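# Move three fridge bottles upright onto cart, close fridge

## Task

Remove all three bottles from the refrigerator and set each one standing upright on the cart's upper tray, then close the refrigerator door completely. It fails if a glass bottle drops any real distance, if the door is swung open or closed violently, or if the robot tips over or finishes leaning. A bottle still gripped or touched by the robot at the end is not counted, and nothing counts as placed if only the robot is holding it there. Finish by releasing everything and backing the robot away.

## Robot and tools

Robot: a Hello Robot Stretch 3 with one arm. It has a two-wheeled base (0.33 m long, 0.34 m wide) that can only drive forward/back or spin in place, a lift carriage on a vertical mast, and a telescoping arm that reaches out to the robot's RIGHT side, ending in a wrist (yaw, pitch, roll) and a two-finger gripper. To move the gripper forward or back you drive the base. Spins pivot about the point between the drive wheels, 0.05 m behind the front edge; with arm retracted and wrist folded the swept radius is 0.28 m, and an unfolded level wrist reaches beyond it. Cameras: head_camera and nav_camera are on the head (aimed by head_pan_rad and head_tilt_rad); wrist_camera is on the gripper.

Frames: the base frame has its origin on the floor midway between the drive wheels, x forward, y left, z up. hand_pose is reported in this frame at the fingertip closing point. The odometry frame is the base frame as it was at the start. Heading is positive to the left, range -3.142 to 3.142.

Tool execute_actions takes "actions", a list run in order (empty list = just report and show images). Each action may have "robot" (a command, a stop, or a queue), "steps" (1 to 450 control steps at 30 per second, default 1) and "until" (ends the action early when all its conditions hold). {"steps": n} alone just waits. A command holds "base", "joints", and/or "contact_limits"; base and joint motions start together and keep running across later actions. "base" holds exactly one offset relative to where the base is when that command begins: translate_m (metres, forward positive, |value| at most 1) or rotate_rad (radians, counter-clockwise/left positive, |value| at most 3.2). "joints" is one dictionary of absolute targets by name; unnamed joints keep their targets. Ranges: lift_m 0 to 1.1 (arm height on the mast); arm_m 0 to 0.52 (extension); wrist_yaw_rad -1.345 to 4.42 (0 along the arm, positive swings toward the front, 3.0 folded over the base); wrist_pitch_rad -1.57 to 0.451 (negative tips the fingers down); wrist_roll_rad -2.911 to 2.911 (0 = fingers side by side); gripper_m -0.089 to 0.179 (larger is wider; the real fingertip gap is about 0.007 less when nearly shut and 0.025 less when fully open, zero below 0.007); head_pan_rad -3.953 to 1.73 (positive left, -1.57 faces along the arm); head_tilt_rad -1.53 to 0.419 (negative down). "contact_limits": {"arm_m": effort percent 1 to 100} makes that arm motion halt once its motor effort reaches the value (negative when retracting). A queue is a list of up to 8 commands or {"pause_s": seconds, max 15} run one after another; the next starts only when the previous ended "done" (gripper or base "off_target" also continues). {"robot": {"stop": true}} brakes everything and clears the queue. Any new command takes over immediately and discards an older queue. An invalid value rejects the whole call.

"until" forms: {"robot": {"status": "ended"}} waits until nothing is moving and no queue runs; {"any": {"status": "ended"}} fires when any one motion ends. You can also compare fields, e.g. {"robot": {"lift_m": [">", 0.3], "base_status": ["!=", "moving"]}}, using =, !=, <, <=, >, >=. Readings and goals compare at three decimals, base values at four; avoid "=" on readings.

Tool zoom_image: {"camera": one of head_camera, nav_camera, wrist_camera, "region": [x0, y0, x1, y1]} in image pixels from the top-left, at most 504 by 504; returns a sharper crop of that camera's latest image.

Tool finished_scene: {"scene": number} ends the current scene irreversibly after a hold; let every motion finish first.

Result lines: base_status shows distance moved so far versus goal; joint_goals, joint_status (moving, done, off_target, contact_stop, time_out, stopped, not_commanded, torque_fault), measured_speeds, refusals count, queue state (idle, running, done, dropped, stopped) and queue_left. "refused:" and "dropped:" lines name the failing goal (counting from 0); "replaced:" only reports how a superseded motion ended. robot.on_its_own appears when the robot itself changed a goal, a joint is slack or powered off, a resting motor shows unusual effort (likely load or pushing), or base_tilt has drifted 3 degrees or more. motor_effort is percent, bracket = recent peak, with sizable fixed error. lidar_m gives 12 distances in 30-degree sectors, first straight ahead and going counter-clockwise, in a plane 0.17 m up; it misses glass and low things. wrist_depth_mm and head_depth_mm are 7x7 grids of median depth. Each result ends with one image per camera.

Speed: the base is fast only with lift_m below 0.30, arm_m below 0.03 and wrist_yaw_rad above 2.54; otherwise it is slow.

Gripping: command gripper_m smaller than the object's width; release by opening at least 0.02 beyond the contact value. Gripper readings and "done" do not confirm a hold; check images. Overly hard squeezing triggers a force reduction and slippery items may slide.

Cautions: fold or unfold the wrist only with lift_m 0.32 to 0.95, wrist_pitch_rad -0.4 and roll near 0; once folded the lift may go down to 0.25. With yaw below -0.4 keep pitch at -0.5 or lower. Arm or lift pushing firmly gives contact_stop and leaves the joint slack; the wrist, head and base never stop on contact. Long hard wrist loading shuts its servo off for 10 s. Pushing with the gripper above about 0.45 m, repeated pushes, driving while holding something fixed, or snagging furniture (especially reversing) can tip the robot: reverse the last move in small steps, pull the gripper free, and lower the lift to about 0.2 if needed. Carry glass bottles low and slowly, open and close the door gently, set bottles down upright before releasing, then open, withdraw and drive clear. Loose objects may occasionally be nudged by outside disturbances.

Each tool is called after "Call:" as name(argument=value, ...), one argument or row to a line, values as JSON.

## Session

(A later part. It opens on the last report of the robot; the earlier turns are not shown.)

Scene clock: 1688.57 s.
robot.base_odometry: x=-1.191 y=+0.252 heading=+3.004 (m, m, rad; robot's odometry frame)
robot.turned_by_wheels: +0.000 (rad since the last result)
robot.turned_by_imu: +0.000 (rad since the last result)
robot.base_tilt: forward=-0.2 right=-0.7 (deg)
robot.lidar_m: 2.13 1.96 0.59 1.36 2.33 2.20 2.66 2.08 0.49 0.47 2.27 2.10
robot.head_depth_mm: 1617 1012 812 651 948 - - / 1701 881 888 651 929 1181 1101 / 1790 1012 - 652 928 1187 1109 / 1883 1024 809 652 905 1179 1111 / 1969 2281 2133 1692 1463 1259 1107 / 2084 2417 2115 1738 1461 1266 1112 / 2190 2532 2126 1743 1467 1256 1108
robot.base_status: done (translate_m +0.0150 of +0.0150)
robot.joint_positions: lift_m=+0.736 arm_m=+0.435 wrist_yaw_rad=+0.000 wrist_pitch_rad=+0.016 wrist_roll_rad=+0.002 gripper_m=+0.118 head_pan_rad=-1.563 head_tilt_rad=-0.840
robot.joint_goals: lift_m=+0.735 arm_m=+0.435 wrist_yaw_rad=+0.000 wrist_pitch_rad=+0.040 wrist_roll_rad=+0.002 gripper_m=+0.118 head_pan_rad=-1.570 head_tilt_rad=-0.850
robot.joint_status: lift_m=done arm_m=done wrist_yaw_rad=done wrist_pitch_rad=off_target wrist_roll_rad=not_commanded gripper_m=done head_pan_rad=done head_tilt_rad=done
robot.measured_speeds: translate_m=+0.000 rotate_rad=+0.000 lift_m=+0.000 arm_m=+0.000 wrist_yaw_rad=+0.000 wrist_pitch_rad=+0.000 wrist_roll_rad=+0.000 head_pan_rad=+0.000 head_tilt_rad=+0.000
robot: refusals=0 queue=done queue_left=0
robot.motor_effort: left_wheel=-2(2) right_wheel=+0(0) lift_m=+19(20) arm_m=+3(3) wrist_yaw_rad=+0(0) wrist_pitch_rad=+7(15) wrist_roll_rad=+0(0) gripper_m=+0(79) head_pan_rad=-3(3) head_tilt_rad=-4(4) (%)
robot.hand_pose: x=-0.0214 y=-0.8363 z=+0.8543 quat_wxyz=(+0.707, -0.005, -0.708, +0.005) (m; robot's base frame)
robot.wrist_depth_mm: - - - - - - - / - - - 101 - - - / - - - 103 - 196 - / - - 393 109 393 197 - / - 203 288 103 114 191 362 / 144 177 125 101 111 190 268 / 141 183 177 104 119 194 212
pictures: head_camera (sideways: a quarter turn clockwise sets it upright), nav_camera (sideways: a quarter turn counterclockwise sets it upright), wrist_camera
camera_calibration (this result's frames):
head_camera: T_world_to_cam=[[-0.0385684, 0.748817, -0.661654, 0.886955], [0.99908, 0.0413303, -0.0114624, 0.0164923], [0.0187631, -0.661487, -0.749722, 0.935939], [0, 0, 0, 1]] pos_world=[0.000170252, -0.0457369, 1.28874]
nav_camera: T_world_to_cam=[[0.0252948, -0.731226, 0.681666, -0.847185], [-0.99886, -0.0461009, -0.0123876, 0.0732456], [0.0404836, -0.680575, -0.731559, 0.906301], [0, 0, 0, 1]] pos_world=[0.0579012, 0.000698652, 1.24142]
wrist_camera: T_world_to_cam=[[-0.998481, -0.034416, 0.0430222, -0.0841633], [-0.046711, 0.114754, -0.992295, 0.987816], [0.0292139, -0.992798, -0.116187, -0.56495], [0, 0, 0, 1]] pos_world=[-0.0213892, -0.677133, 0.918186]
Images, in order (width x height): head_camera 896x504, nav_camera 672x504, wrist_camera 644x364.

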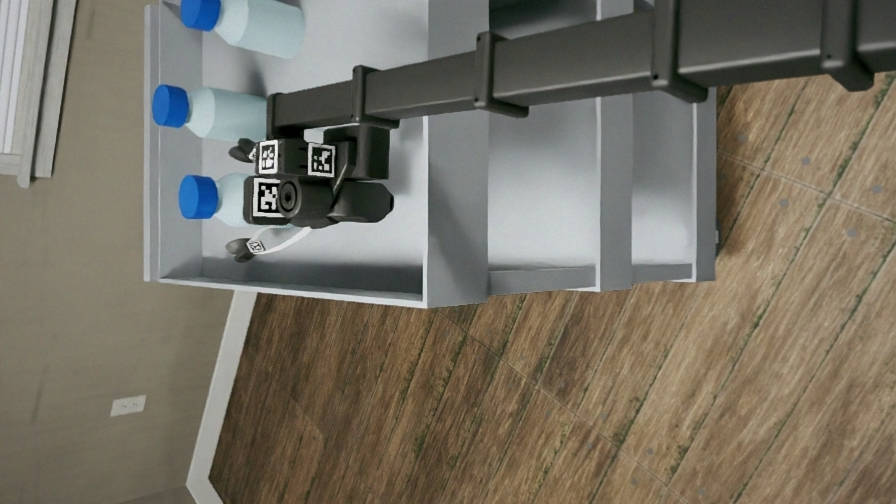

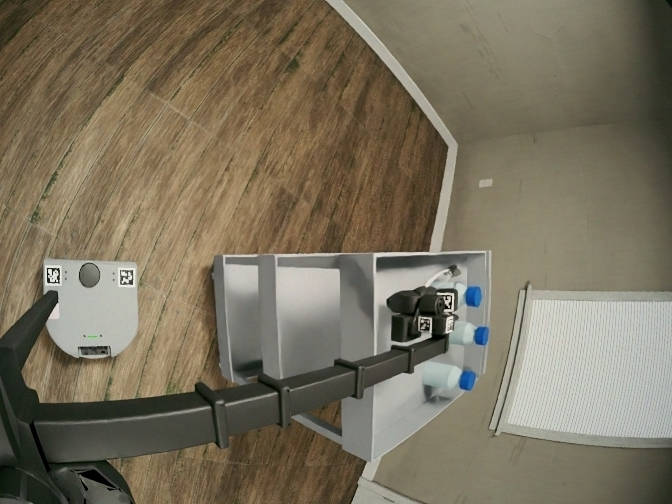

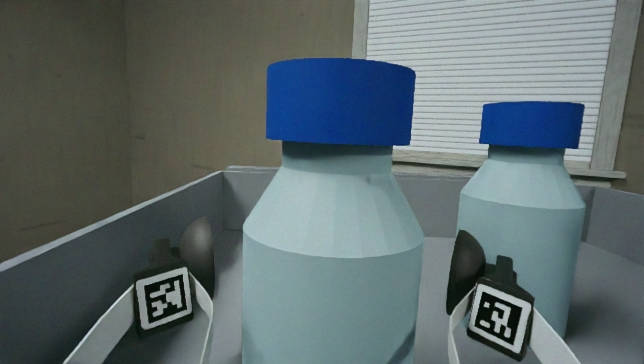

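Call:
execute_actions(
  actions=[
    {"robot": {"joints": {"lift_m": 0.85}}, "steps": 100, "until": {"robot": {"lift_m": [">", 0.79]}}},
    {"robot": {"joints": {"lift_m": 0.85, "arm_m": 0.045}}, "steps": 200, "until": {"robot": {"arm_m": ["<", 0.12]}}},
    {"robot": {"base": {"rotate_rad": 0.644}, "joints": {"gripper_m": 0.0}}, "steps": 200, "until": {"robot": {"base_status": ["!=", "moving"]}}},
    {"robot": {"base": {"translate_m": 0.32}, "joints": {"lift_m": 0.27, "wrist_pitch_rad": 0.0, "head_tilt_rad": -1.0}}, "steps": 300, "until": {"robot": {"base_status": ["!=", "moving"]}}},
    {"robot": {"base": {"rotate_rad": 1.992}}, "steps": 300, "until": {"robot": {"status": "ended"}}},
  ],
)

Scene clock: 1780.73 s.
robot.base_odometry: x=-1.471 y=+0.097 heading=-0.643 (m, m, rad; robot's odometry frame)
robot.turned_by_wheels: +2.636 (rad since the last result)
robot.turned_by_imu: +2.687 (rad since the last result)
robot.base_tilt: forward=-0.2 right=-0.7 (deg)
robot.lidar_m: 2.83 2.40 2.38 0.68 0.74 2.08 1.95 1.98 1.64 0.51 0.32 2.01
robot.head_depth_mm: 1394 1644 1754 1519 1348 1191 1079 / 1386 1648 1780 1521 1357 1208 1110 / 1382 1638 1774 1514 1349 1231 - / 1377 1633 1773 1540 1352 1205 1118 / 1313 367 608 851 797 1149 1083 / 443 432 418 480 691 1207 1085 / 305 305 355 499 1352 1206 1090
robot.base_status: done (rotate_rad +1.9919 of +1.9920)
robot.joint_positions: lift_m=+0.271 arm_m=+0.045 wrist_yaw_rad=+0.000 wrist_pitch_rad=-0.017 wrist_roll_rad=+0.002 gripper_m=+0.000 head_pan_rad=-1.563 head_tilt_rad=-0.988
robot.joint_goals: lift_m=+0.270 arm_m=+0.045 wrist_yaw_rad=+0.000 wrist_pitch_rad=+0.000 wrist_roll_rad=+0.002 gripper_m=+0.000 head_pan_rad=-1.570 head_tilt_rad=-1.000
robot.joint_status: lift_m=done arm_m=done wrist_yaw_rad=done wrist_pitch_rad=done wrist_roll_rad=not_commanded gripper_m=done head_pan_rad=done head_tilt_rad=done
robot.measured_speeds: translate_m=+0.000 rotate_rad=+0.000 lift_m=+0.000 arm_m=+0.000 wrist_yaw_rad=+0.000 wrist_pitch_rad=+0.000 wrist_roll_rad=+0.000 head_pan_rad=+0.000 head_tilt_rad=+0.000
robot: refusals=0 queue=done queue_left=0
robot.motor_effort: left_wheel=-2(8) right_wheel=+0(6) lift_m=+18(59) arm_m=-5(5) wrist_yaw_rad=-1(0) wrist_pitch_rad=+5(9) wrist_roll_rad=+0(0) gripper_m=-2(81) head_pan_rad=-3(3) head_tilt_rad=-5(18) (%)
robot.hand_pose: x=-0.0214 y=-0.4460 z=+0.3809 quat_wxyz=(+0.707, +0.006, -0.708, -0.006) (m; robot's base frame)
robot.wrist_depth_mm: 186 267 746 - - - - / 189 270 772 - - - - / 188 274 771 - - - - / 191 276 796 - - - - / 193 278 798 - - - - / 193 281 567 - 938 961 940 / 194 284 570 667 685 718 730
pictures: head_camera (sideways: a quarter turn clockwise sets it upright), nav_camera (sideways: a quarter turn counterclockwise sets it upright), wrist_camera
camera_calibration (this result's frames):
head_camera: T_world_to_cam=[[-0.0392302, 0.838173, -0.543991, 0.733659], [0.99907, 0.042651, -0.00633241, 0.00981195], [0.0178941, -0.543734, -0.839067, 1.05211], [0, 0, 0, 1]] pos_world=[0.00015222, -0.0432851, 1.28196]
nav_camera: T_world_to_cam=[[0.0259798, -0.823726, 0.566392, -0.696996], [-0.998877, -0.0438536, -0.0179606, 0.0804981], [0.0396329, -0.565289, -0.82394, 1.02643], [0, 0, 0, 1]] pos_world=[0.0578353, 0.00962432, 1.24193]
wrist_camera: T_world_to_cam=[[-0.998483, -0.0357632, 0.0418748, -0.0505391], [-0.0467113, 0.147323, -0.987985, 0.486152], [0.0291643, -0.988442, -0.14877, -0.218071], [0, 0, 0, 1]] pos_world=[-0.0213937, -0.288979, 0.449985]
Images, in order (width x height): head_camera 896x504, nav_camera 672x504, wrist_camera 644x364.

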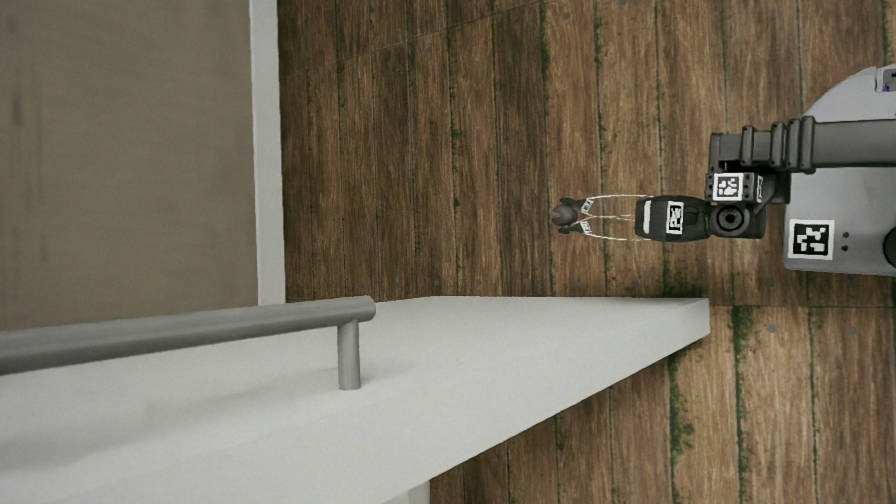

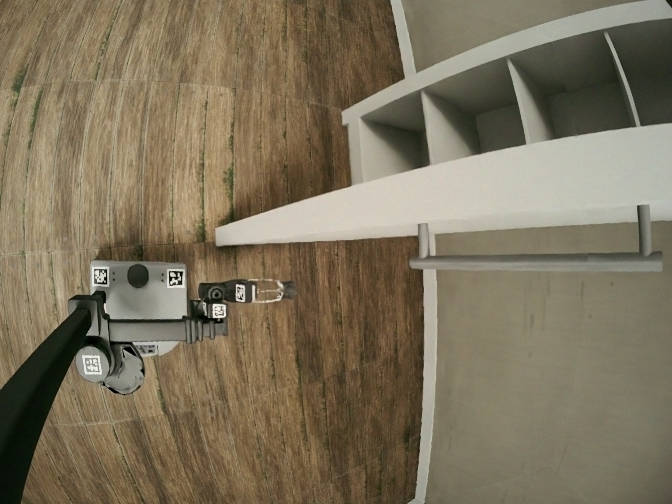

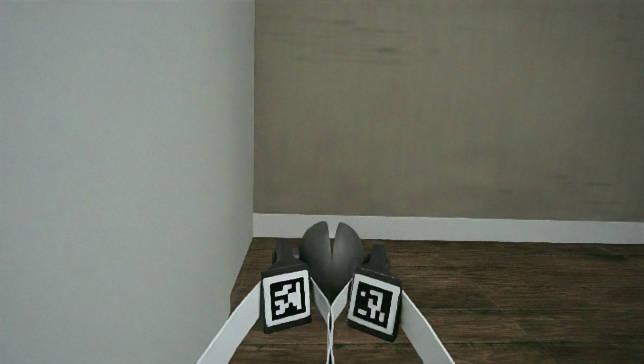

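Call:
execute_actions(
  actions=[
    {"robot": {"base": {"translate_m": 0.28}}, "steps": 300, "until": {"robot": {"status": "ended"}}},
  ],
)

Scene clock: 1852.67 s.
robot.base_odometry: x=-1.247 y=-0.071 heading=-0.643 (m, m, rad; robot's odometry frame)
robot.turned_by_wheels: +0.000 (rad since the last result)
robot.turned_by_imu: +0.001 (rad since the last result)
robot.base_tilt: forward=-0.2 right=-0.7 (deg)
robot.lidar_m: 2.55 2.13 2.40 0.83 0.81 2.38 2.23 2.26 1.61 0.48 0.40 1.97
robot.head_depth_mm: 1367 1633 1771 1519 1337 1199 1076 / 1334 1622 1779 1537 1350 1196 1114 / 668 824 1063 1443 1352 1226 - / 548 647 794 1012 1296 1200 1119 / 466 536 627 767 966 1189 1077 / 401 440 489 615 878 1205 1086 / 338 394 454 645 1348 1207 1091
robot.base_status: done (translate_m +0.2800 of +0.2800)
robot.joint_positions: lift_m=+0.271 arm_m=+0.045 wrist_yaw_rad=-0.002 wrist_pitch_rad=-0.019 wrist_roll_rad=+0.002 gripper_m=+0.000 head_pan_rad=-1.564 head_tilt_rad=-0.989
robot.joint_goals: lift_m=+0.270 arm_m=+0.045 wrist_yaw_rad=+0.000 wrist_pitch_rad=+0.000 wrist_roll_rad=+0.002 gripper_m=+0.000 head_pan_rad=-1.570 head_tilt_rad=-1.000
robot.joint_status: lift_m=done arm_m=done wrist_yaw_rad=done wrist_pitch_rad=done wrist_roll_rad=not_commanded gripper_m=done head_pan_rad=done head_tilt_rad=done
robot.measured_speeds: translate_m=+0.000 rotate_rad=+0.000 lift_m=+0.000 arm_m=+0.000 wrist_yaw_rad=+0.000 wrist_pitch_rad=+0.000 wrist_roll_rad=+0.000 head_pan_rad=+0.000 head_tilt_rad=+0.000
robot: refusals=0 queue=done queue_left=0
robot.motor_effort: left_wheel=-1(8) right_wheel=-1(15) lift_m=+19(18) arm_m=+1(5) wrist_yaw_rad=+1(13) wrist_pitch_rad=+6(6) wrist_roll_rad=+0(0) gripper_m=-2(3) head_pan_rad=-3(3) head_tilt_rad=-5(5) (%)
robot.hand_pose: x=-0.0219 y=-0.4457 z=+0.3805 quat_wxyz=(+0.707, +0.006, -0.708, -0.007) (m; robot's base frame)
robot.wrist_depth_mm: 173 204 268 392 - - - / 174 208 276 406 - - - / 177 212 283 421 - - - / 181 215 290 441 - - - / 183 221 297 436 - - - / 187 227 293 - 934 945 986 / 191 231 299 507 694 715 741
pictures: head_camera (sideways: a quarter turn clockwise sets it upright), nav_camera (sideways: a quarter turn counterclockwise sets it upright), wrist_camera
camera_calibration (this result's frames):
head_camera: T_world_to_cam=[[-0.0391284, 0.838568, -0.54339, 0.732876], [0.999075, 0.0425309, -0.00630714, 0.00977901], [0.0178219, -0.543135, -0.839456, 1.05262], [0, 0, 0, 1]] pos_world=[0.000146713, -0.04327, 1.28192]
nav_camera: T_world_to_cam=[[0.0258799, -0.824135, 0.565802, -0.696226], [-0.998882, -0.043716, -0.0179867, 0.0805322], [0.0395581, -0.564704, -0.824345, 1.02695], [0, 0, 0, 1]] pos_world=[0.0578361, 0.00966082, 1.24194]
wrist_camera: T_world_to_cam=[[-0.998549, -0.0338844, 0.0418598, -0.0501656], [-0.0464609, 0.148924, -0.987757, 0.486323], [0.0272356, -0.988268, -0.150282, -0.217155], [0, 0, 0, 1]] pos_world=[-0.0215835, -0.288732, 0.449834]
Images, in order (width x height): head_camera 896x504, nav_camera 672x504, wrist_camera 644x364.

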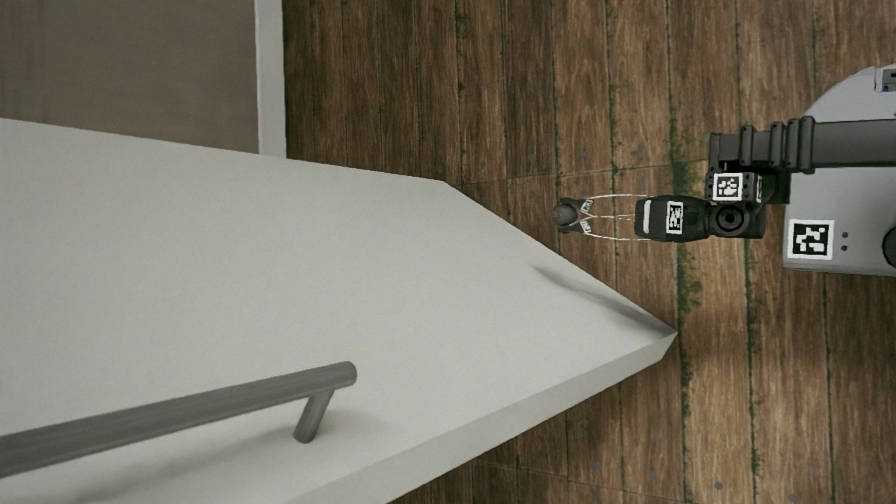

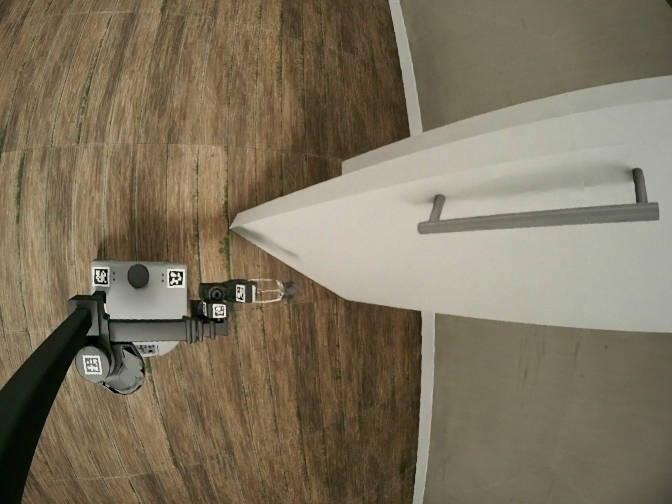

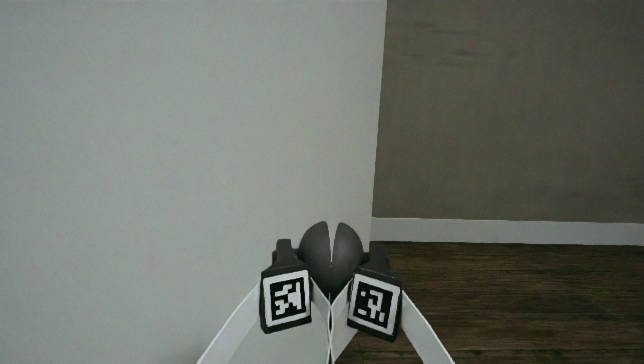

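Call:
execute_actions(
  actions=[],
)

Scene clock: 1870.23 s.
robot.base_odometry: x=-1.247 y=-0.071 heading=-0.643 (m, m, rad; robot's odometry frame)
robot.turned_by_wheels: +0.000 (rad since the last result)
robot.turned_by_imu: +0.000 (rad since the last result)
robot.base_tilt: forward=-0.2 right=-0.7 (deg)
robot.lidar_m: 2.55 2.13 2.39 0.83 0.82 2.38 2.23 2.26 1.61 0.88 0.90 1.97
robot.head_depth_mm: 1367 1622 1765 1530 1337 1200 1081 / 1358 1615 1774 1522 1339 1202 1109 / 780 949 1261 1466 1347 1227 - / 777 926 1130 1451 1339 1194 1111 / 777 920 1122 1458 1344 1204 1078 / 771 915 1118 1438 1349 1210 1091 / 770 910 1113 1451 1343 1204 1087
robot.base_status: done (translate_m +0.2800 of +0.2800)
robot.joint_positions: lift_m=+0.271 arm_m=+0.045 wrist_yaw_rad=-0.002 wrist_pitch_rad=-0.019 wrist_roll_rad=+0.002 gripper_m=+0.000 head_pan_rad=-1.564 head_tilt_rad=-0.989
robot.joint_goals: lift_m=+0.270 arm_m=+0.045 wrist_yaw_rad=+0.000 wrist_pitch_rad=+0.000 wrist_roll_rad=+0.002 gripper_m=+0.000 head_pan_rad=-1.570 head_tilt_rad=-1.000
robot.joint_status: lift_m=done arm_m=done wrist_yaw_rad=done wrist_pitch_rad=done wrist_roll_rad=not_commanded gripper_m=done head_pan_rad=done head_tilt_rad=done
robot.measured_speeds: translate_m=+0.000 rotate_rad=+0.000 lift_m=+0.000 arm_m=+0.000 wrist_yaw_rad=+0.000 wrist_pitch_rad=+0.000 wrist_roll_rad=+0.000 head_pan_rad=+0.000 head_tilt_rad=+0.000
robot: refusals=0 queue=done queue_left=0
robot.motor_effort: left_wheel=-1(1) right_wheel=+0(0) lift_m=+19(18) arm_m=+1(0) wrist_yaw_rad=+1(1) wrist_pitch_rad=+6(5) wrist_roll_rad=+0(0) gripper_m=-3(2) head_pan_rad=-3(3) head_tilt_rad=-5(5) (%)
robot.hand_pose: x=-0.0219 y=-0.4457 z=+0.3805 quat_wxyz=(+0.707, +0.006, -0.708, -0.007) (m; robot's base frame)
robot.wrist_depth_mm: 519 526 535 550 - - - / 532 541 550 560 - - - / 553 561 574 578 - - - / 563 577 583 600 - - - / 586 592 595 608 - - - / 606 608 623 - 949 942 974 / 630 635 642 668 695 716 730
pictures: head_camera (sideways: a quarter turn clockwise sets it upright), nav_camera (sideways: a quarter turn counterclockwise sets it upright), wrist_camera
camera_calibration (this result's frames):
head_camera: T_world_to_cam=[[-0.0391285, 0.838568, -0.54339, 0.732876], [0.999075, 0.042531, -0.00630714, 0.00977901], [0.017822, -0.543135, -0.839456, 1.05262], [0, 0, 0, 1]] pos_world=[0.000146719, -0.04327, 1.28192]
nav_camera: T_world_to_cam=[[0.02588, -0.824135, 0.565802, -0.696226], [-0.998882, -0.0437161, -0.0179867, 0.0805322], [0.0395581, -0.564704, -0.824345, 1.02695], [0, 0, 0, 1]] pos_world=[0.0578361, 0.00966084, 1.24194]
wrist_camera: T_world_to_cam=[[-0.998549, -0.0338846, 0.0418598, -0.0501657], [-0.046461, 0.148923, -0.987757, 0.486323], [0.0272358, -0.988268, -0.150282, -0.217155], [0, 0, 0, 1]] pos_world=[-0.0215834, -0.288732, 0.449834]
Images, in order (width x height): head_camera 896x504, nav_camera 672x504, wrist_camera 644x364.

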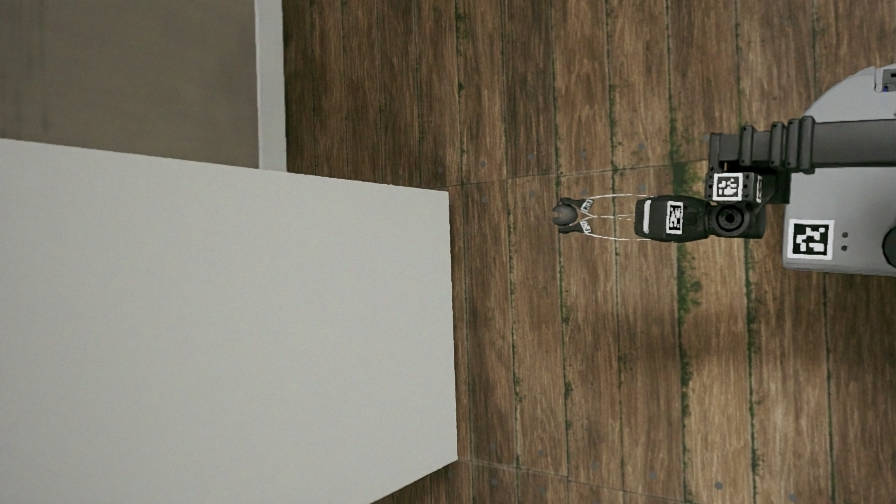

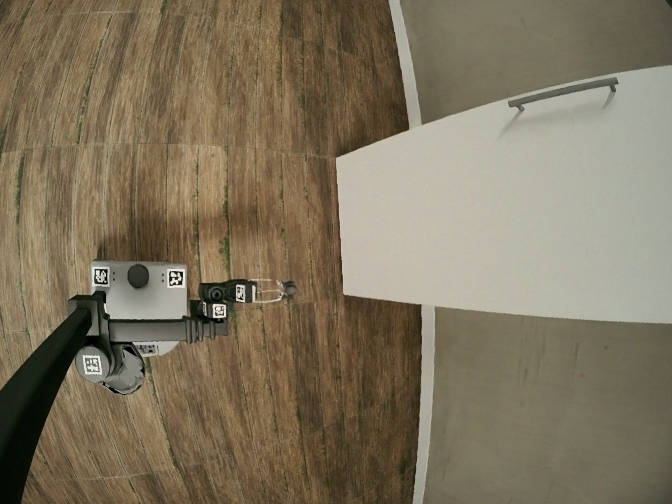

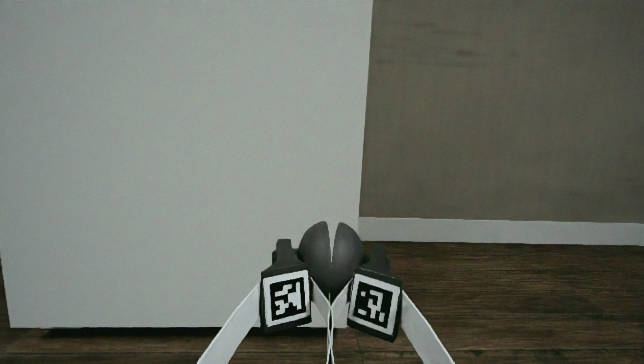

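Call:
zoom_image(
  camera="head_camera",
  region=[200, 0, 536, 504],
)

Call:
zoom_image(
  camera="nav_camera",
  region=[300, 40, 672, 340],
)

Region (200, 0, 536, 504) of head_camera's 896x504 image, scaled by 1.000.

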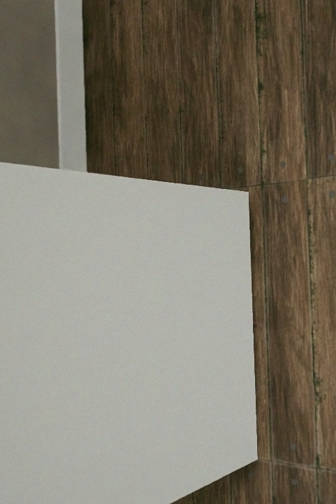

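Region (300, 40, 672, 340) of nav_camera's 672x504 image, scaled by 1.355, with more detail than that image has; it fills the top 406 rows of this view, and the rest is white.

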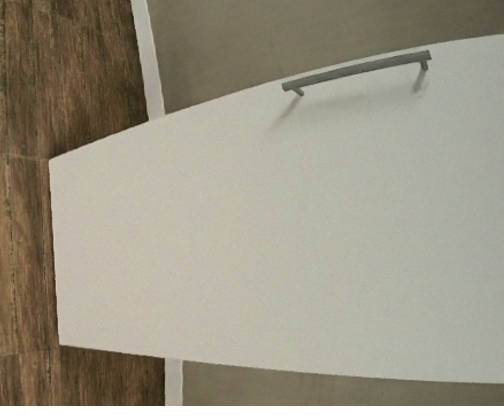

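Call:
execute_actions(
  actions=[
    {"robot": {"base": {"translate_m": 0.40}, "joints": {"arm_m": 0.33, "head_tilt_rad": -0.9}}, "steps": 300, "until": {"robot": {"status": "ended"}}},
  ],
)

Scene clock: 1961.97 s.
robot.base_odometry: x=-0.927 y=-0.311 heading=-0.643 (m, m, rad; robot's odometry frame)
robot.turned_by_wheels: +0.000 (rad since the last result)
robot.turned_by_imu: +0.001 (rad since the last result)
robot.base_tilt: forward=-0.2 right=-0.7 (deg)
robot.lidar_m: 2.14 1.76 2.44 2.28 1.01 1.03 2.63 2.31 0.90 0.85 1.50 1.93
robot.head_depth_mm: 724 848 1015 1264 1402 1228 1096 / 721 846 1014 1263 1414 1234 1087 / 720 843 1010 1257 1462 1228 1112 / 717 837 1004 1245 1413 1232 1113 / 716 900 1678 1612 1407 1235 1097 / 1268 1467 1764 1641 1408 1234 1092 / 1254 1461 1753 1650 1413 1229 1096
robot.base_status: done (translate_m +0.4000 of +0.4000)
robot.joint_positions: lift_m=+0.271 arm_m=+0.330 wrist_yaw_rad=-0.001 wrist_pitch_rad=-0.019 wrist_roll_rad=+0.002 gripper_m=+0.000 head_pan_rad=-1.564 head_tilt_rad=-0.903
robot.joint_goals: lift_m=+0.270 arm_m=+0.330 wrist_yaw_rad=+0.000 wrist_pitch_rad=+0.000 wrist_roll_rad=+0.002 gripper_m=+0.000 head_pan_rad=-1.570 head_tilt_rad=-0.900
robot.joint_status: lift_m=done arm_m=done wrist_yaw_rad=done wrist_pitch_rad=done wrist_roll_rad=not_commanded gripper_m=done head_pan_rad=done head_tilt_rad=done
robot.measured_speeds: translate_m=+0.000 rotate_rad=+0.000 lift_m=+0.000 arm_m=+0.000 wrist_yaw_rad=+0.000 wrist_pitch_rad=+0.000 wrist_roll_rad=+0.000 head_pan_rad=+0.000 head_tilt_rad=+0.000
robot: refusals=0 queue=done queue_left=0
robot.motor_effort: left_wheel=-1(5) right_wheel=+0(5) lift_m=+18(19) arm_m=+3(4) wrist_yaw_rad=+1(1) wrist_pitch_rad=+5(6) wrist_roll_rad=+0(0) gripper_m=-2(2) head_pan_rad=-3(3) head_tilt_rad=+1(10) (%)
robot.hand_pose: x=-0.0217 y=-0.7305 z=+0.3805 quat_wxyz=(+0.707, +0.007, -0.708, -0.007) (m; robot's base frame)
robot.wrist_depth_mm: 788 245 249 252 258 263 267 / 831 253 256 261 266 271 274 / 828 260 264 271 273 277 283 / 864 268 270 274 281 286 292 / 884 278 279 282 290 296 301 / 833 286 286 - 297 303 309 / 661 295 299 303 311 314 322
pictures: head_camera (sideways: a quarter turn clockwise sets it upright), nav_camera (sideways: a quarter turn counterclockwise sets it upright), wrist_camera
camera_calibration (this result's frames):
head_camera: T_world_to_cam=[[-0.0387666, 0.788888, -0.613313, 0.82397], [0.99908, 0.0418591, -0.00930817, 0.0136869], [0.0183296, -0.61311, -0.789785, 0.988037], [0, 0, 0, 1]] pos_world=[0.000157911, -0.0448178, 1.28582]
nav_camera: T_world_to_cam=[[0.0255046, -0.772587, 0.634396, -0.785593], [-0.998872, -0.0451229, -0.0147944, 0.076378], [0.0400558, -0.633303, -0.772867, 0.960021], [0, 0, 0, 1]] pos_world=[0.0578737, 0.00449116, 1.24147]
wrist_camera: T_world_to_cam=[[-0.998518, -0.034769, 0.04186, -0.0602361], [-0.046593, 0.148882, -0.987757, 0.528718], [0.0281111, -0.988243, -0.150282, -0.49861], [0, 0, 0, 1]] pos_world=[-0.0214959, -0.573559, 0.449834]
Images, in order (width x height): head_camera 896x504, nav_camera 672x504, wrist_camera 644x364.

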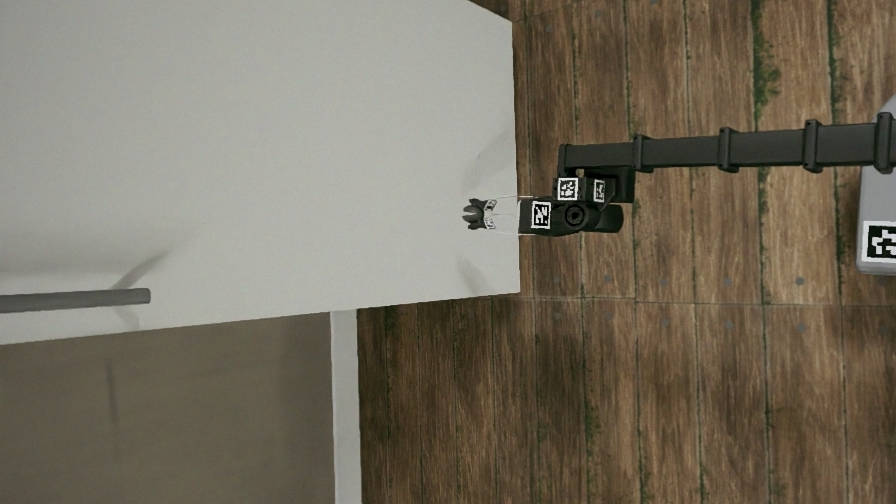

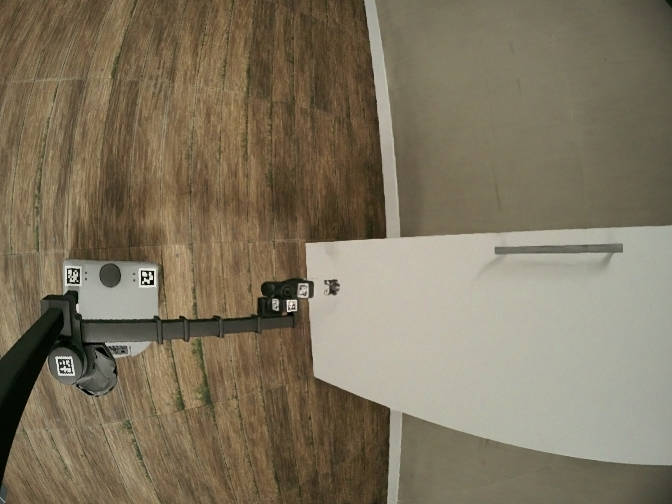

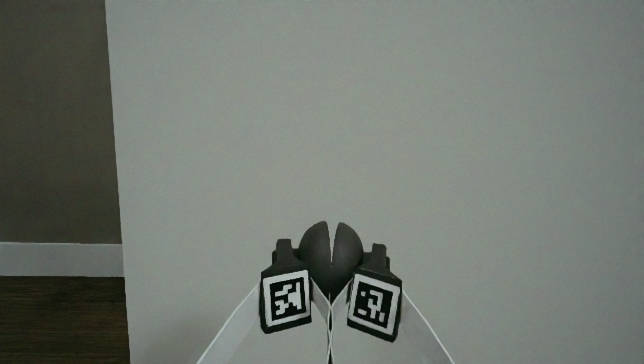

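Call:
execute_actions(
  actions=[
    {"robot": {"joints": {"arm_m": 0.48}, "contact_limits": {"arm_m": 20}}, "steps": 200, "until": {"robot": {"status": "ended"}}},
  ],
)

Scene clock: 1990.93 s.
robot.base_odometry: x=-0.927 y=-0.311 heading=-0.643 (m, m, rad; robot's odometry frame)
robot.turned_by_wheels: +0.000 (rad since the last result)
robot.turned_by_imu: +0.000 (rad since the last result)
robot.base_tilt: forward=-0.2 right=-0.7 (deg)
robot.lidar_m: 2.15 1.76 2.44 2.29 1.00 1.03 2.63 2.31 0.90 0.84 1.50 1.92
robot.head_depth_mm: 726 849 1014 1269 1402 1228 1087 / 723 849 1004 1255 1404 1229 1095 / 721 840 1008 1216 1362 1231 1113 / 720 838 998 1240 1412 1225 1118 / 719 899 1671 1594 1416 1230 1096 / 1268 1481 1752 1654 1413 1238 1095 / 1262 1469 1746 1641 1410 1232 1093
robot.base_status: done (translate_m +0.4000 of +0.4000)
robot.joint_positions: lift_m=+0.271 arm_m=+0.432 wrist_yaw_rad=+0.003 wrist_pitch_rad=-0.023 wrist_roll_rad=+0.002 gripper_m=+0.000 head_pan_rad=-1.564 head_tilt_rad=-0.901
robot.joint_goals: lift_m=+0.270 arm_m=+0.433 wrist_yaw_rad=+0.000 wrist_pitch_rad=+0.000 wrist_roll_rad=+0.002 gripper_m=+0.000 head_pan_rad=-1.570 head_tilt_rad=-0.900
robot.joint_status: lift_m=done arm_m=contact_stop wrist_yaw_rad=done wrist_pitch_rad=done wrist_roll_rad=not_commanded gripper_m=done head_pan_rad=done head_tilt_rad=done
robot.measured_speeds: translate_m=+0.000 rotate_rad=+0.003 lift_m=+0.000 arm_m=-0.013 wrist_yaw_rad=+0.000 wrist_pitch_rad=+0.000 wrist_roll_rad=+0.000 head_pan_rad=+0.000 head_tilt_rad=+0.000
robot: refusals=0 queue=dropped queue_left=0
robot.on_its_own: arm_m is slack since a contact_stop, until your next command for it (your +0.480 is given up)
robot.motor_effort: left_wheel=+0(5) right_wheel=-1(1) lift_m=+19(19) arm_m=+15(23) wrist_yaw_rad=-2(2) wrist_pitch_rad=+6(8) wrist_roll_rad=+0(0) gripper_m=-3(2) head_pan_rad=-3(3) head_tilt_rad=+1(1) (%)
robot.contact_limits: arm_m 20 (drawing in: default 34, maximum 55; extending or still: default 45, maximum 74)
robot.hand_pose: x=-0.0207 y=-0.8327 z=+0.3795 quat_wxyz=(+0.707, +0.009, -0.708, -0.007) (m; robot's base frame)
robot.wrist_depth_mm: 153 154 156 159 162 164 166 / 156 158 161 163 166 168 171 / 160 162 166 168 170 174 176 / 165 168 170 173 175 179 182 / 170 173 175 176 182 184 188 / 176 179 180 - 188 190 195 / 181 183 187 190 194 197 201
pictures: head_camera (sideways: a quarter turn clockwise sets it upright), nav_camera (sideways: a quarter turn counterclockwise sets it upright), wrist_camera
camera_calibration (this result's frames):
head_camera: T_world_to_cam=[[-0.0387556, 0.788137, -0.614278, 0.825227], [0.999081, 0.0418406, -0.00935051, 0.013742], [0.0183323, -0.614076, -0.789034, 0.98706], [0, 0, 0, 1]] pos_world=[0.000157733, -0.0448374, 1.28587]
nav_camera: T_world_to_cam=[[0.0254934, -0.771811, 0.635341, -0.786824], [-0.998872, -0.0451338, -0.0147481, 0.0763177], [0.0400581, -0.634248, -0.772091, 0.959012], [0, 0, 0, 1]] pos_world=[0.0578743, 0.00441686, 1.24147]
wrist_camera: T_world_to_cam=[[-0.998383, -0.0386107, 0.0417094, -0.065946], [-0.0471493, 0.152822, -0.987128, 0.545956], [0.0317396, -0.987499, -0.154396, -0.597536], [0, 0, 0, 1]] pos_world=[-0.0211324, -0.676046, 0.449422]
Images, in order (width x height): head_camera 896x504, nav_camera 672x504, wrist_camera 644x364.

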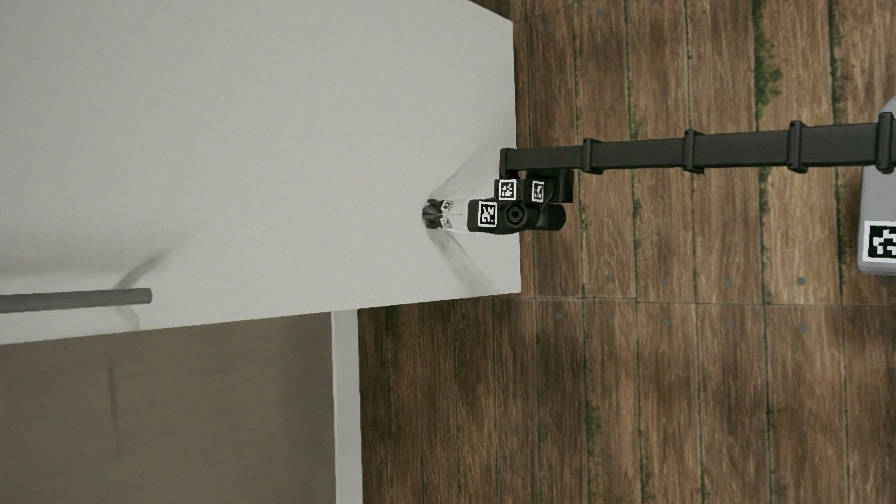

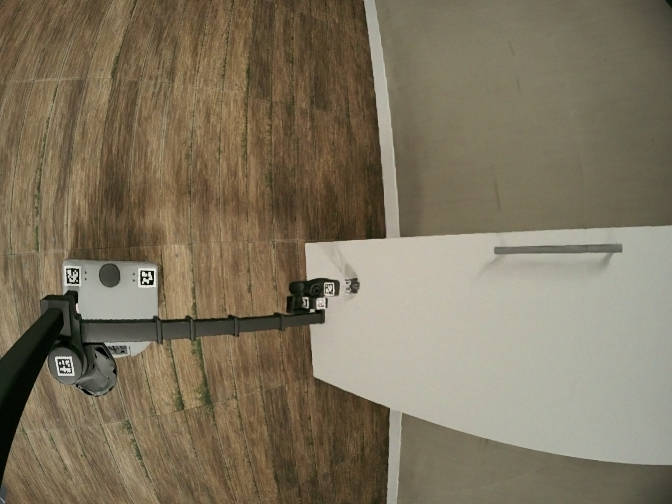

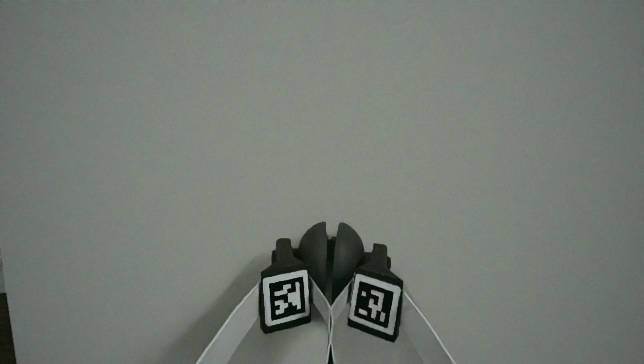

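Call:
execute_actions(
  actions=[
    {"robot": {"joints": {"arm_m": 0.0, "head_pan_rad": -3.86, "head_tilt_rad": -0.5}}, "steps": 300, "until": {"robot": {"status": "ended"}}},
  ],
)

Scene clock: 2037.20 s.
robot.base_odometry: x=-0.927 y=-0.311 heading=-0.643 (m, m, rad; robot's odometry frame)
robot.turned_by_wheels: +0.000 (rad since the last result)
robot.turned_by_imu: +0.001 (rad since the last result)
robot.base_tilt: forward=-0.2 right=-0.7 (deg)
robot.lidar_m: 2.15 1.76 2.44 2.28 1.00 1.02 2.62 2.31 0.90 0.84 1.50 1.93
robot.head_depth_mm: 2123 2282 - - - - - / 2311 2459 1566 1249 1326 1455 - / 2535 2688 2729 1283 1379 1458 1277 / 2752 3028 3234 2324 1574 1462 1278 / 2734 2930 3198 2711 1969 1555 1272 / 2527 2742 2927 2695 1967 1545 1271 / 2339 2493 2677 2666 1966 1539 1263
robot.base_status: done (translate_m +0.4000 of +0.4000)
robot.joint_positions: lift_m=+0.271 arm_m=+0.001 wrist_yaw_rad=+0.001 wrist_pitch_rad=-0.020 wrist_roll_rad=+0.002 gripper_m=+0.000 head_pan_rad=-3.853 head_tilt_rad=-0.508
robot.joint_goals: lift_m=+0.270 arm_m=+0.000 wrist_yaw_rad=+0.000 wrist_pitch_rad=+0.000 wrist_roll_rad=+0.002 gripper_m=+0.000 head_pan_rad=-3.860 head_tilt_rad=-0.500
robot.joint_status: lift_m=done arm_m=done wrist_yaw_rad=done wrist_pitch_rad=done wrist_roll_rad=not_commanded gripper_m=done head_pan_rad=done head_tilt_rad=done
robot.measured_speeds: translate_m=+0.000 rotate_rad=+0.000 lift_m=+0.000 arm_m=+0.000 wrist_yaw_rad=+0.000 wrist_pitch_rad=+0.000 wrist_roll_rad=+0.000 head_pan_rad=+0.000 head_tilt_rad=+0.000
robot: refusals=0 queue=done queue_left=0
robot.motor_effort: left_wheel=-1(2) right_wheel=-1(0) lift_m=+18(19) arm_m=-5(9) wrist_yaw_rad=-1(2) wrist_pitch_rad=+6(7) wrist_roll_rad=+0(0) gripper_m=-2(2) head_pan_rad=-3(36) head_tilt_rad=+3(22) (%)
robot.hand_pose: x=-0.0212 y=-0.4014 z=+0.3801 quat_wxyz=(+0.707, +0.008, -0.708, -0.007) (m; robot's base frame)
robot.wrist_depth_mm: - - - 556 566 576 590 / - - - 572 582 602 - / - - - 590 595 623 - / - - - 595 617 626 - / - - - 617 632 638 - / 846 862 820 - 655 666 972 / 665 666 679 660 672 668 742
pictures: head_camera (sideways: a quarter turn clockwise sets it upright), nav_camera (sideways: a quarter turn counterclockwise sets it upright), wrist_camera
camera_calibration (this result's frames):
head_camera: T_world_to_cam=[[0.394553, -0.296406, -0.869754, 1.15557], [-0.630914, -0.775544, -0.0219059, 0.0400388], [-0.668039, 0.557383, -0.493, 0.606175], [0, 0, 0, 1]] pos_world=[-0.0257232, 0.0356982, 1.30478]
nav_camera: T_world_to_cam=[[-0.368363, 0.291187, 0.882904, -1.10711], [0.621485, 0.783426, 0.000915612, 0.0460447], [-0.691423, 0.549048, -0.469553, 0.569925], [0, 0, 0, 1]] pos_world=[-0.0423765, -0.0266117, 1.24504]
wrist_camera: T_world_to_cam=[[-0.998458, -0.0365402, 0.041802, -0.0490284], [-0.0468483, 0.150407, -0.987514, 0.479845], [0.0297966, -0.987949, -0.151887, -0.172694], [0, 0, 0, 1]] pos_world=[-0.0213272, -0.244576, 0.449673]
Images, in order (width x height): head_camera 896x504, nav_camera 672x504, wrist_camera 644x364.

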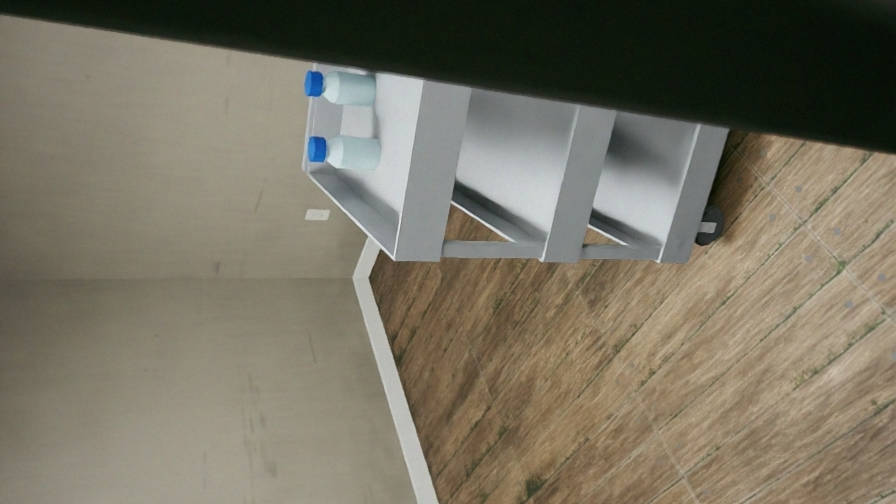

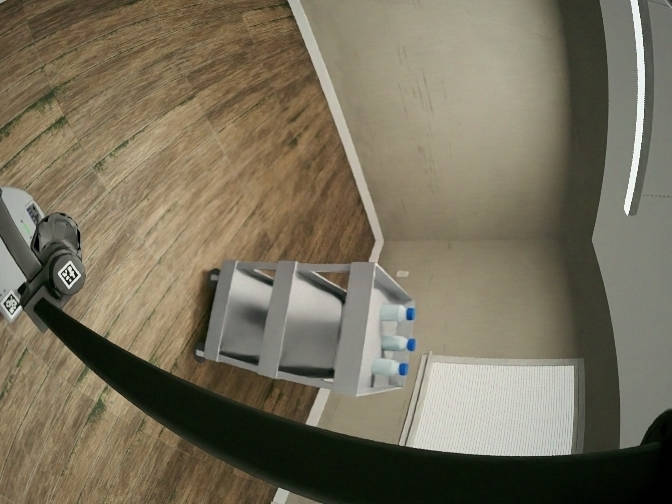

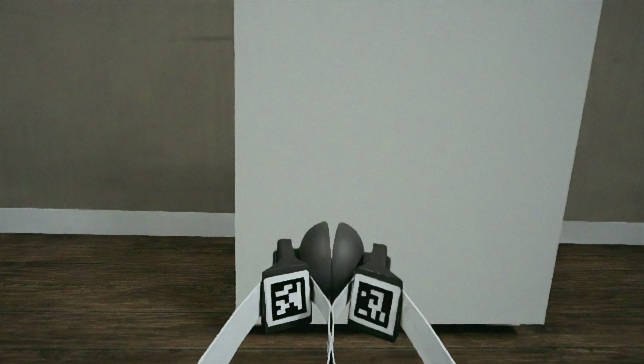

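Call:
zoom_image(
  camera="nav_camera",
  region=[320, 250, 460, 410],
)

Call:
zoom_image(
  camera="wrist_camera",
  region=[200, 0, 644, 364],
)

Region (320, 250, 460, 410) of nav_camera's 672x504 image, scaled by 3.150, with more detail than that image has; it fills the left 441 columns of this view, and the rest is white.

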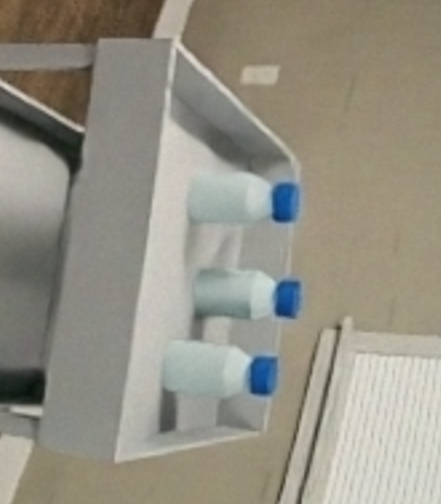

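Region (200, 0, 644, 364) of wrist_camera's 644x364 image, scaled by 1.135; it fills the top 413 rows of this view, and the rest is white.

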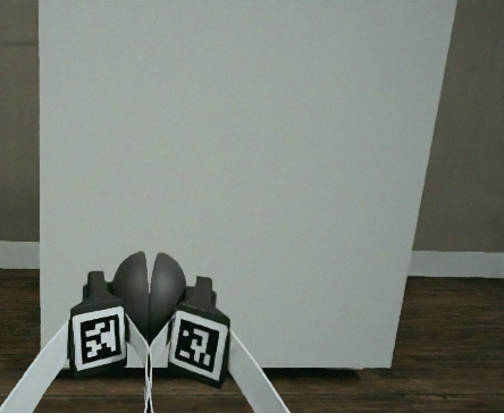

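Call:
execute_actions(
  actions=[
    {"robot": {"base": {"translate_m": 0.45}, "joints": {"head_pan_rad": -2.05, "head_tilt_rad": -0.65}}, "steps": 300, "until": {"robot": {"status": "ended"}}},
  ],
)

Scene clock: 2071.07 s.
robot.base_odometry: x=-0.567 y=-0.581 heading=-0.643 (m, m, rad; robot's odometry frame)
robot.turned_by_wheels: +0.000 (rad since the last result)
robot.turned_by_imu: +0.002 (rad since the last result)
robot.base_tilt: forward=-0.2 right=-0.7 (deg)
robot.lidar_m: 1.70 1.36 2.22 2.32 1.29 1.27 3.07 1.26 0.89 1.11 1.46 1.81
robot.head_depth_mm: 912 1037 1206 2027 1713 1392 1190 / 850 964 1103 1298 1569 1400 1184 / 799 897 1019 1184 1401 1403 1191 / 747 830 947 1086 1268 1396 1190 / 737 836 945 1117 1366 1393 1180 / 900 1056 1281 1583 1709 1403 1184 / 1142 1276 1407 1576 1675 1392 1174
robot.base_status: done (translate_m +0.4500 of +0.4500)
robot.joint_positions: lift_m=+0.271 arm_m=+0.001 wrist_yaw_rad=+0.001 wrist_pitch_rad=-0.020 wrist_roll_rad=+0.002 gripper_m=+0.000 head_pan_rad=-2.057 head_tilt_rad=-0.642
robot.joint_goals: lift_m=+0.270 arm_m=+0.000 wrist_yaw_rad=+0.000 wrist_pitch_rad=+0.000 wrist_roll_rad=+0.002 gripper_m=+0.000 head_pan_rad=-2.050 head_tilt_rad=-0.650
robot.joint_status: lift_m=done arm_m=done wrist_yaw_rad=done wrist_pitch_rad=done wrist_roll_rad=not_commanded gripper_m=done head_pan_rad=done head_tilt_rad=done
robot.measured_speeds: translate_m=+0.000 rotate_rad=+0.000 lift_m=+0.000 arm_m=+0.000 wrist_yaw_rad=+0.000 wrist_pitch_rad=+0.000 wrist_roll_rad=+0.000 head_pan_rad=+0.000 head_tilt_rad=+0.000
robot: refusals=0 queue=done queue_left=0
robot.motor_effort: left_wheel=-2(4) right_wheel=+0(1) lift_m=+18(18) arm_m=-5(4) wrist_yaw_rad=-1(1) wrist_pitch_rad=+6(6) wrist_roll_rad=+0(0) gripper_m=-2(2) head_pan_rad=+3(38) head_tilt_rad=-3(14) (%)
robot.hand_pose: x=-0.0212 y=-0.4014 z=+0.3801 quat_wxyz=(+0.707, +0.008, -0.708, -0.007) (m; robot's base frame)
robot.wrist_depth_mm: - - - - - 559 541 / - - - - - 557 559 / - - - - 958 567 581 / - - - - 964 590 588 / - - - - 947 605 611 / 852 850 881 - 822 623 632 / 664 664 670 672 698 655 657
pictures: head_camera (sideways: a quarter turn clockwise sets it upright), nav_camera (sideways: a quarter turn counterclockwise sets it upright), wrist_camera
camera_calibration (this result's frames):
head_camera: T_world_to_cam=[[0.253374, 0.549874, -0.795889, 1.06012], [0.897971, -0.43969, -0.0179066, 0.0255025], [-0.359791, -0.710149, -0.605177, 0.750242], [0, 0, 0, 1]] pos_world=[-0.0215776, -0.0389374, 1.29823]
nav_camera: T_world_to_cam=[[-0.255049, -0.524924, 0.812037, -1.0154], [-0.902185, 0.431326, -0.00454159, 0.0624434], [-0.347869, -0.733766, -0.583588, 0.716198], [0, 0, 0, 1]] pos_world=[0.0465023, -0.0344184, 1.24279]
wrist_camera: T_world_to_cam=[[-0.998458, -0.0365401, 0.0418018, -0.0490283], [-0.046848, 0.150407, -0.987514, 0.479845], [0.0297966, -0.987949, -0.151887, -0.172694], [0, 0, 0, 1]] pos_world=[-0.0213272, -0.244576, 0.449673]
Images, in order (width x height): head_camera 896x504, nav_camera 672x504, wrist_camera 644x364.

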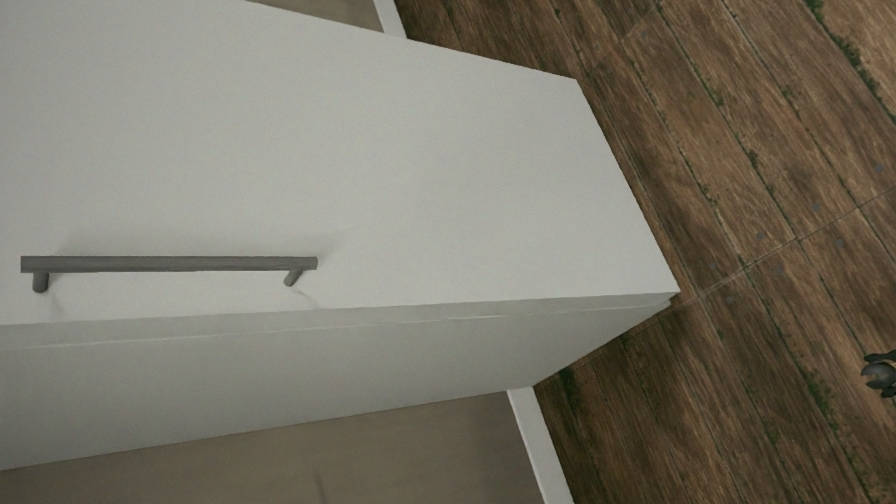

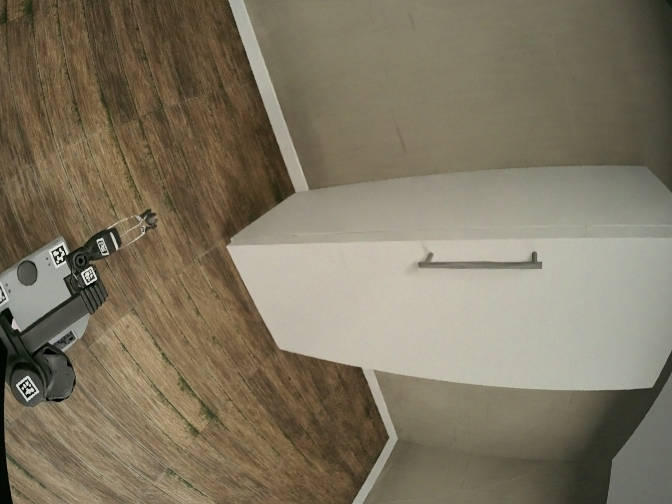

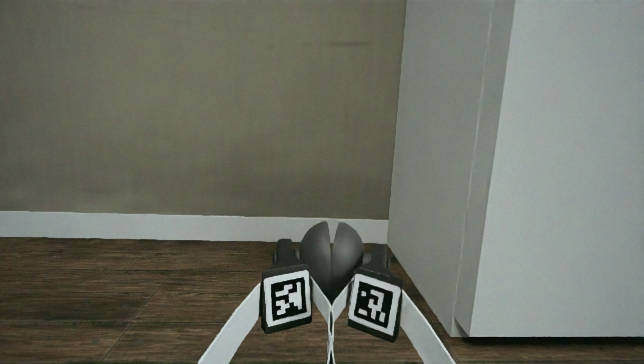

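The door edge sits flush against the fridge body with no gap. I'll zoom in to confirm.

Call:
zoom_image(
  camera="head_camera",
  region=[400, 240, 720, 400],
)

Call:
zoom_image(
  camera="wrist_camera",
  region=[380, 0, 644, 364],
)

Region (400, 240, 720, 400) of head_camera's 896x504 image, scaled by 1.575, with more detail than that image has.

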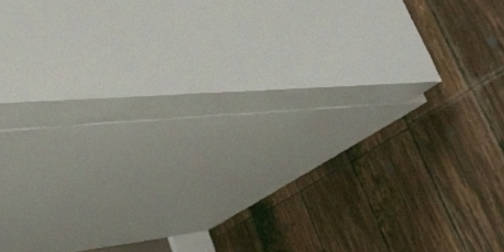

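Region (380, 0, 644, 364) of wrist_camera's 644x364 image, scaled by 1.385; it fills the left 366 columns of this view, and the rest is white.

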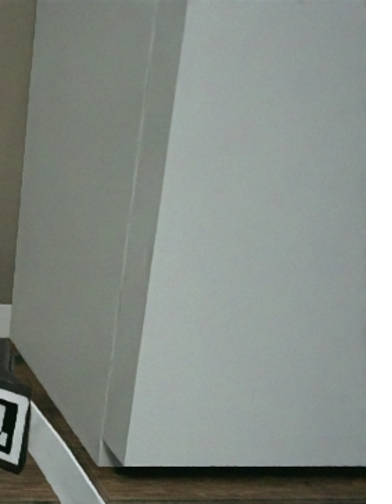

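Call:
finished_scene(
  scene=2,
)

The scene is finished: the task was done.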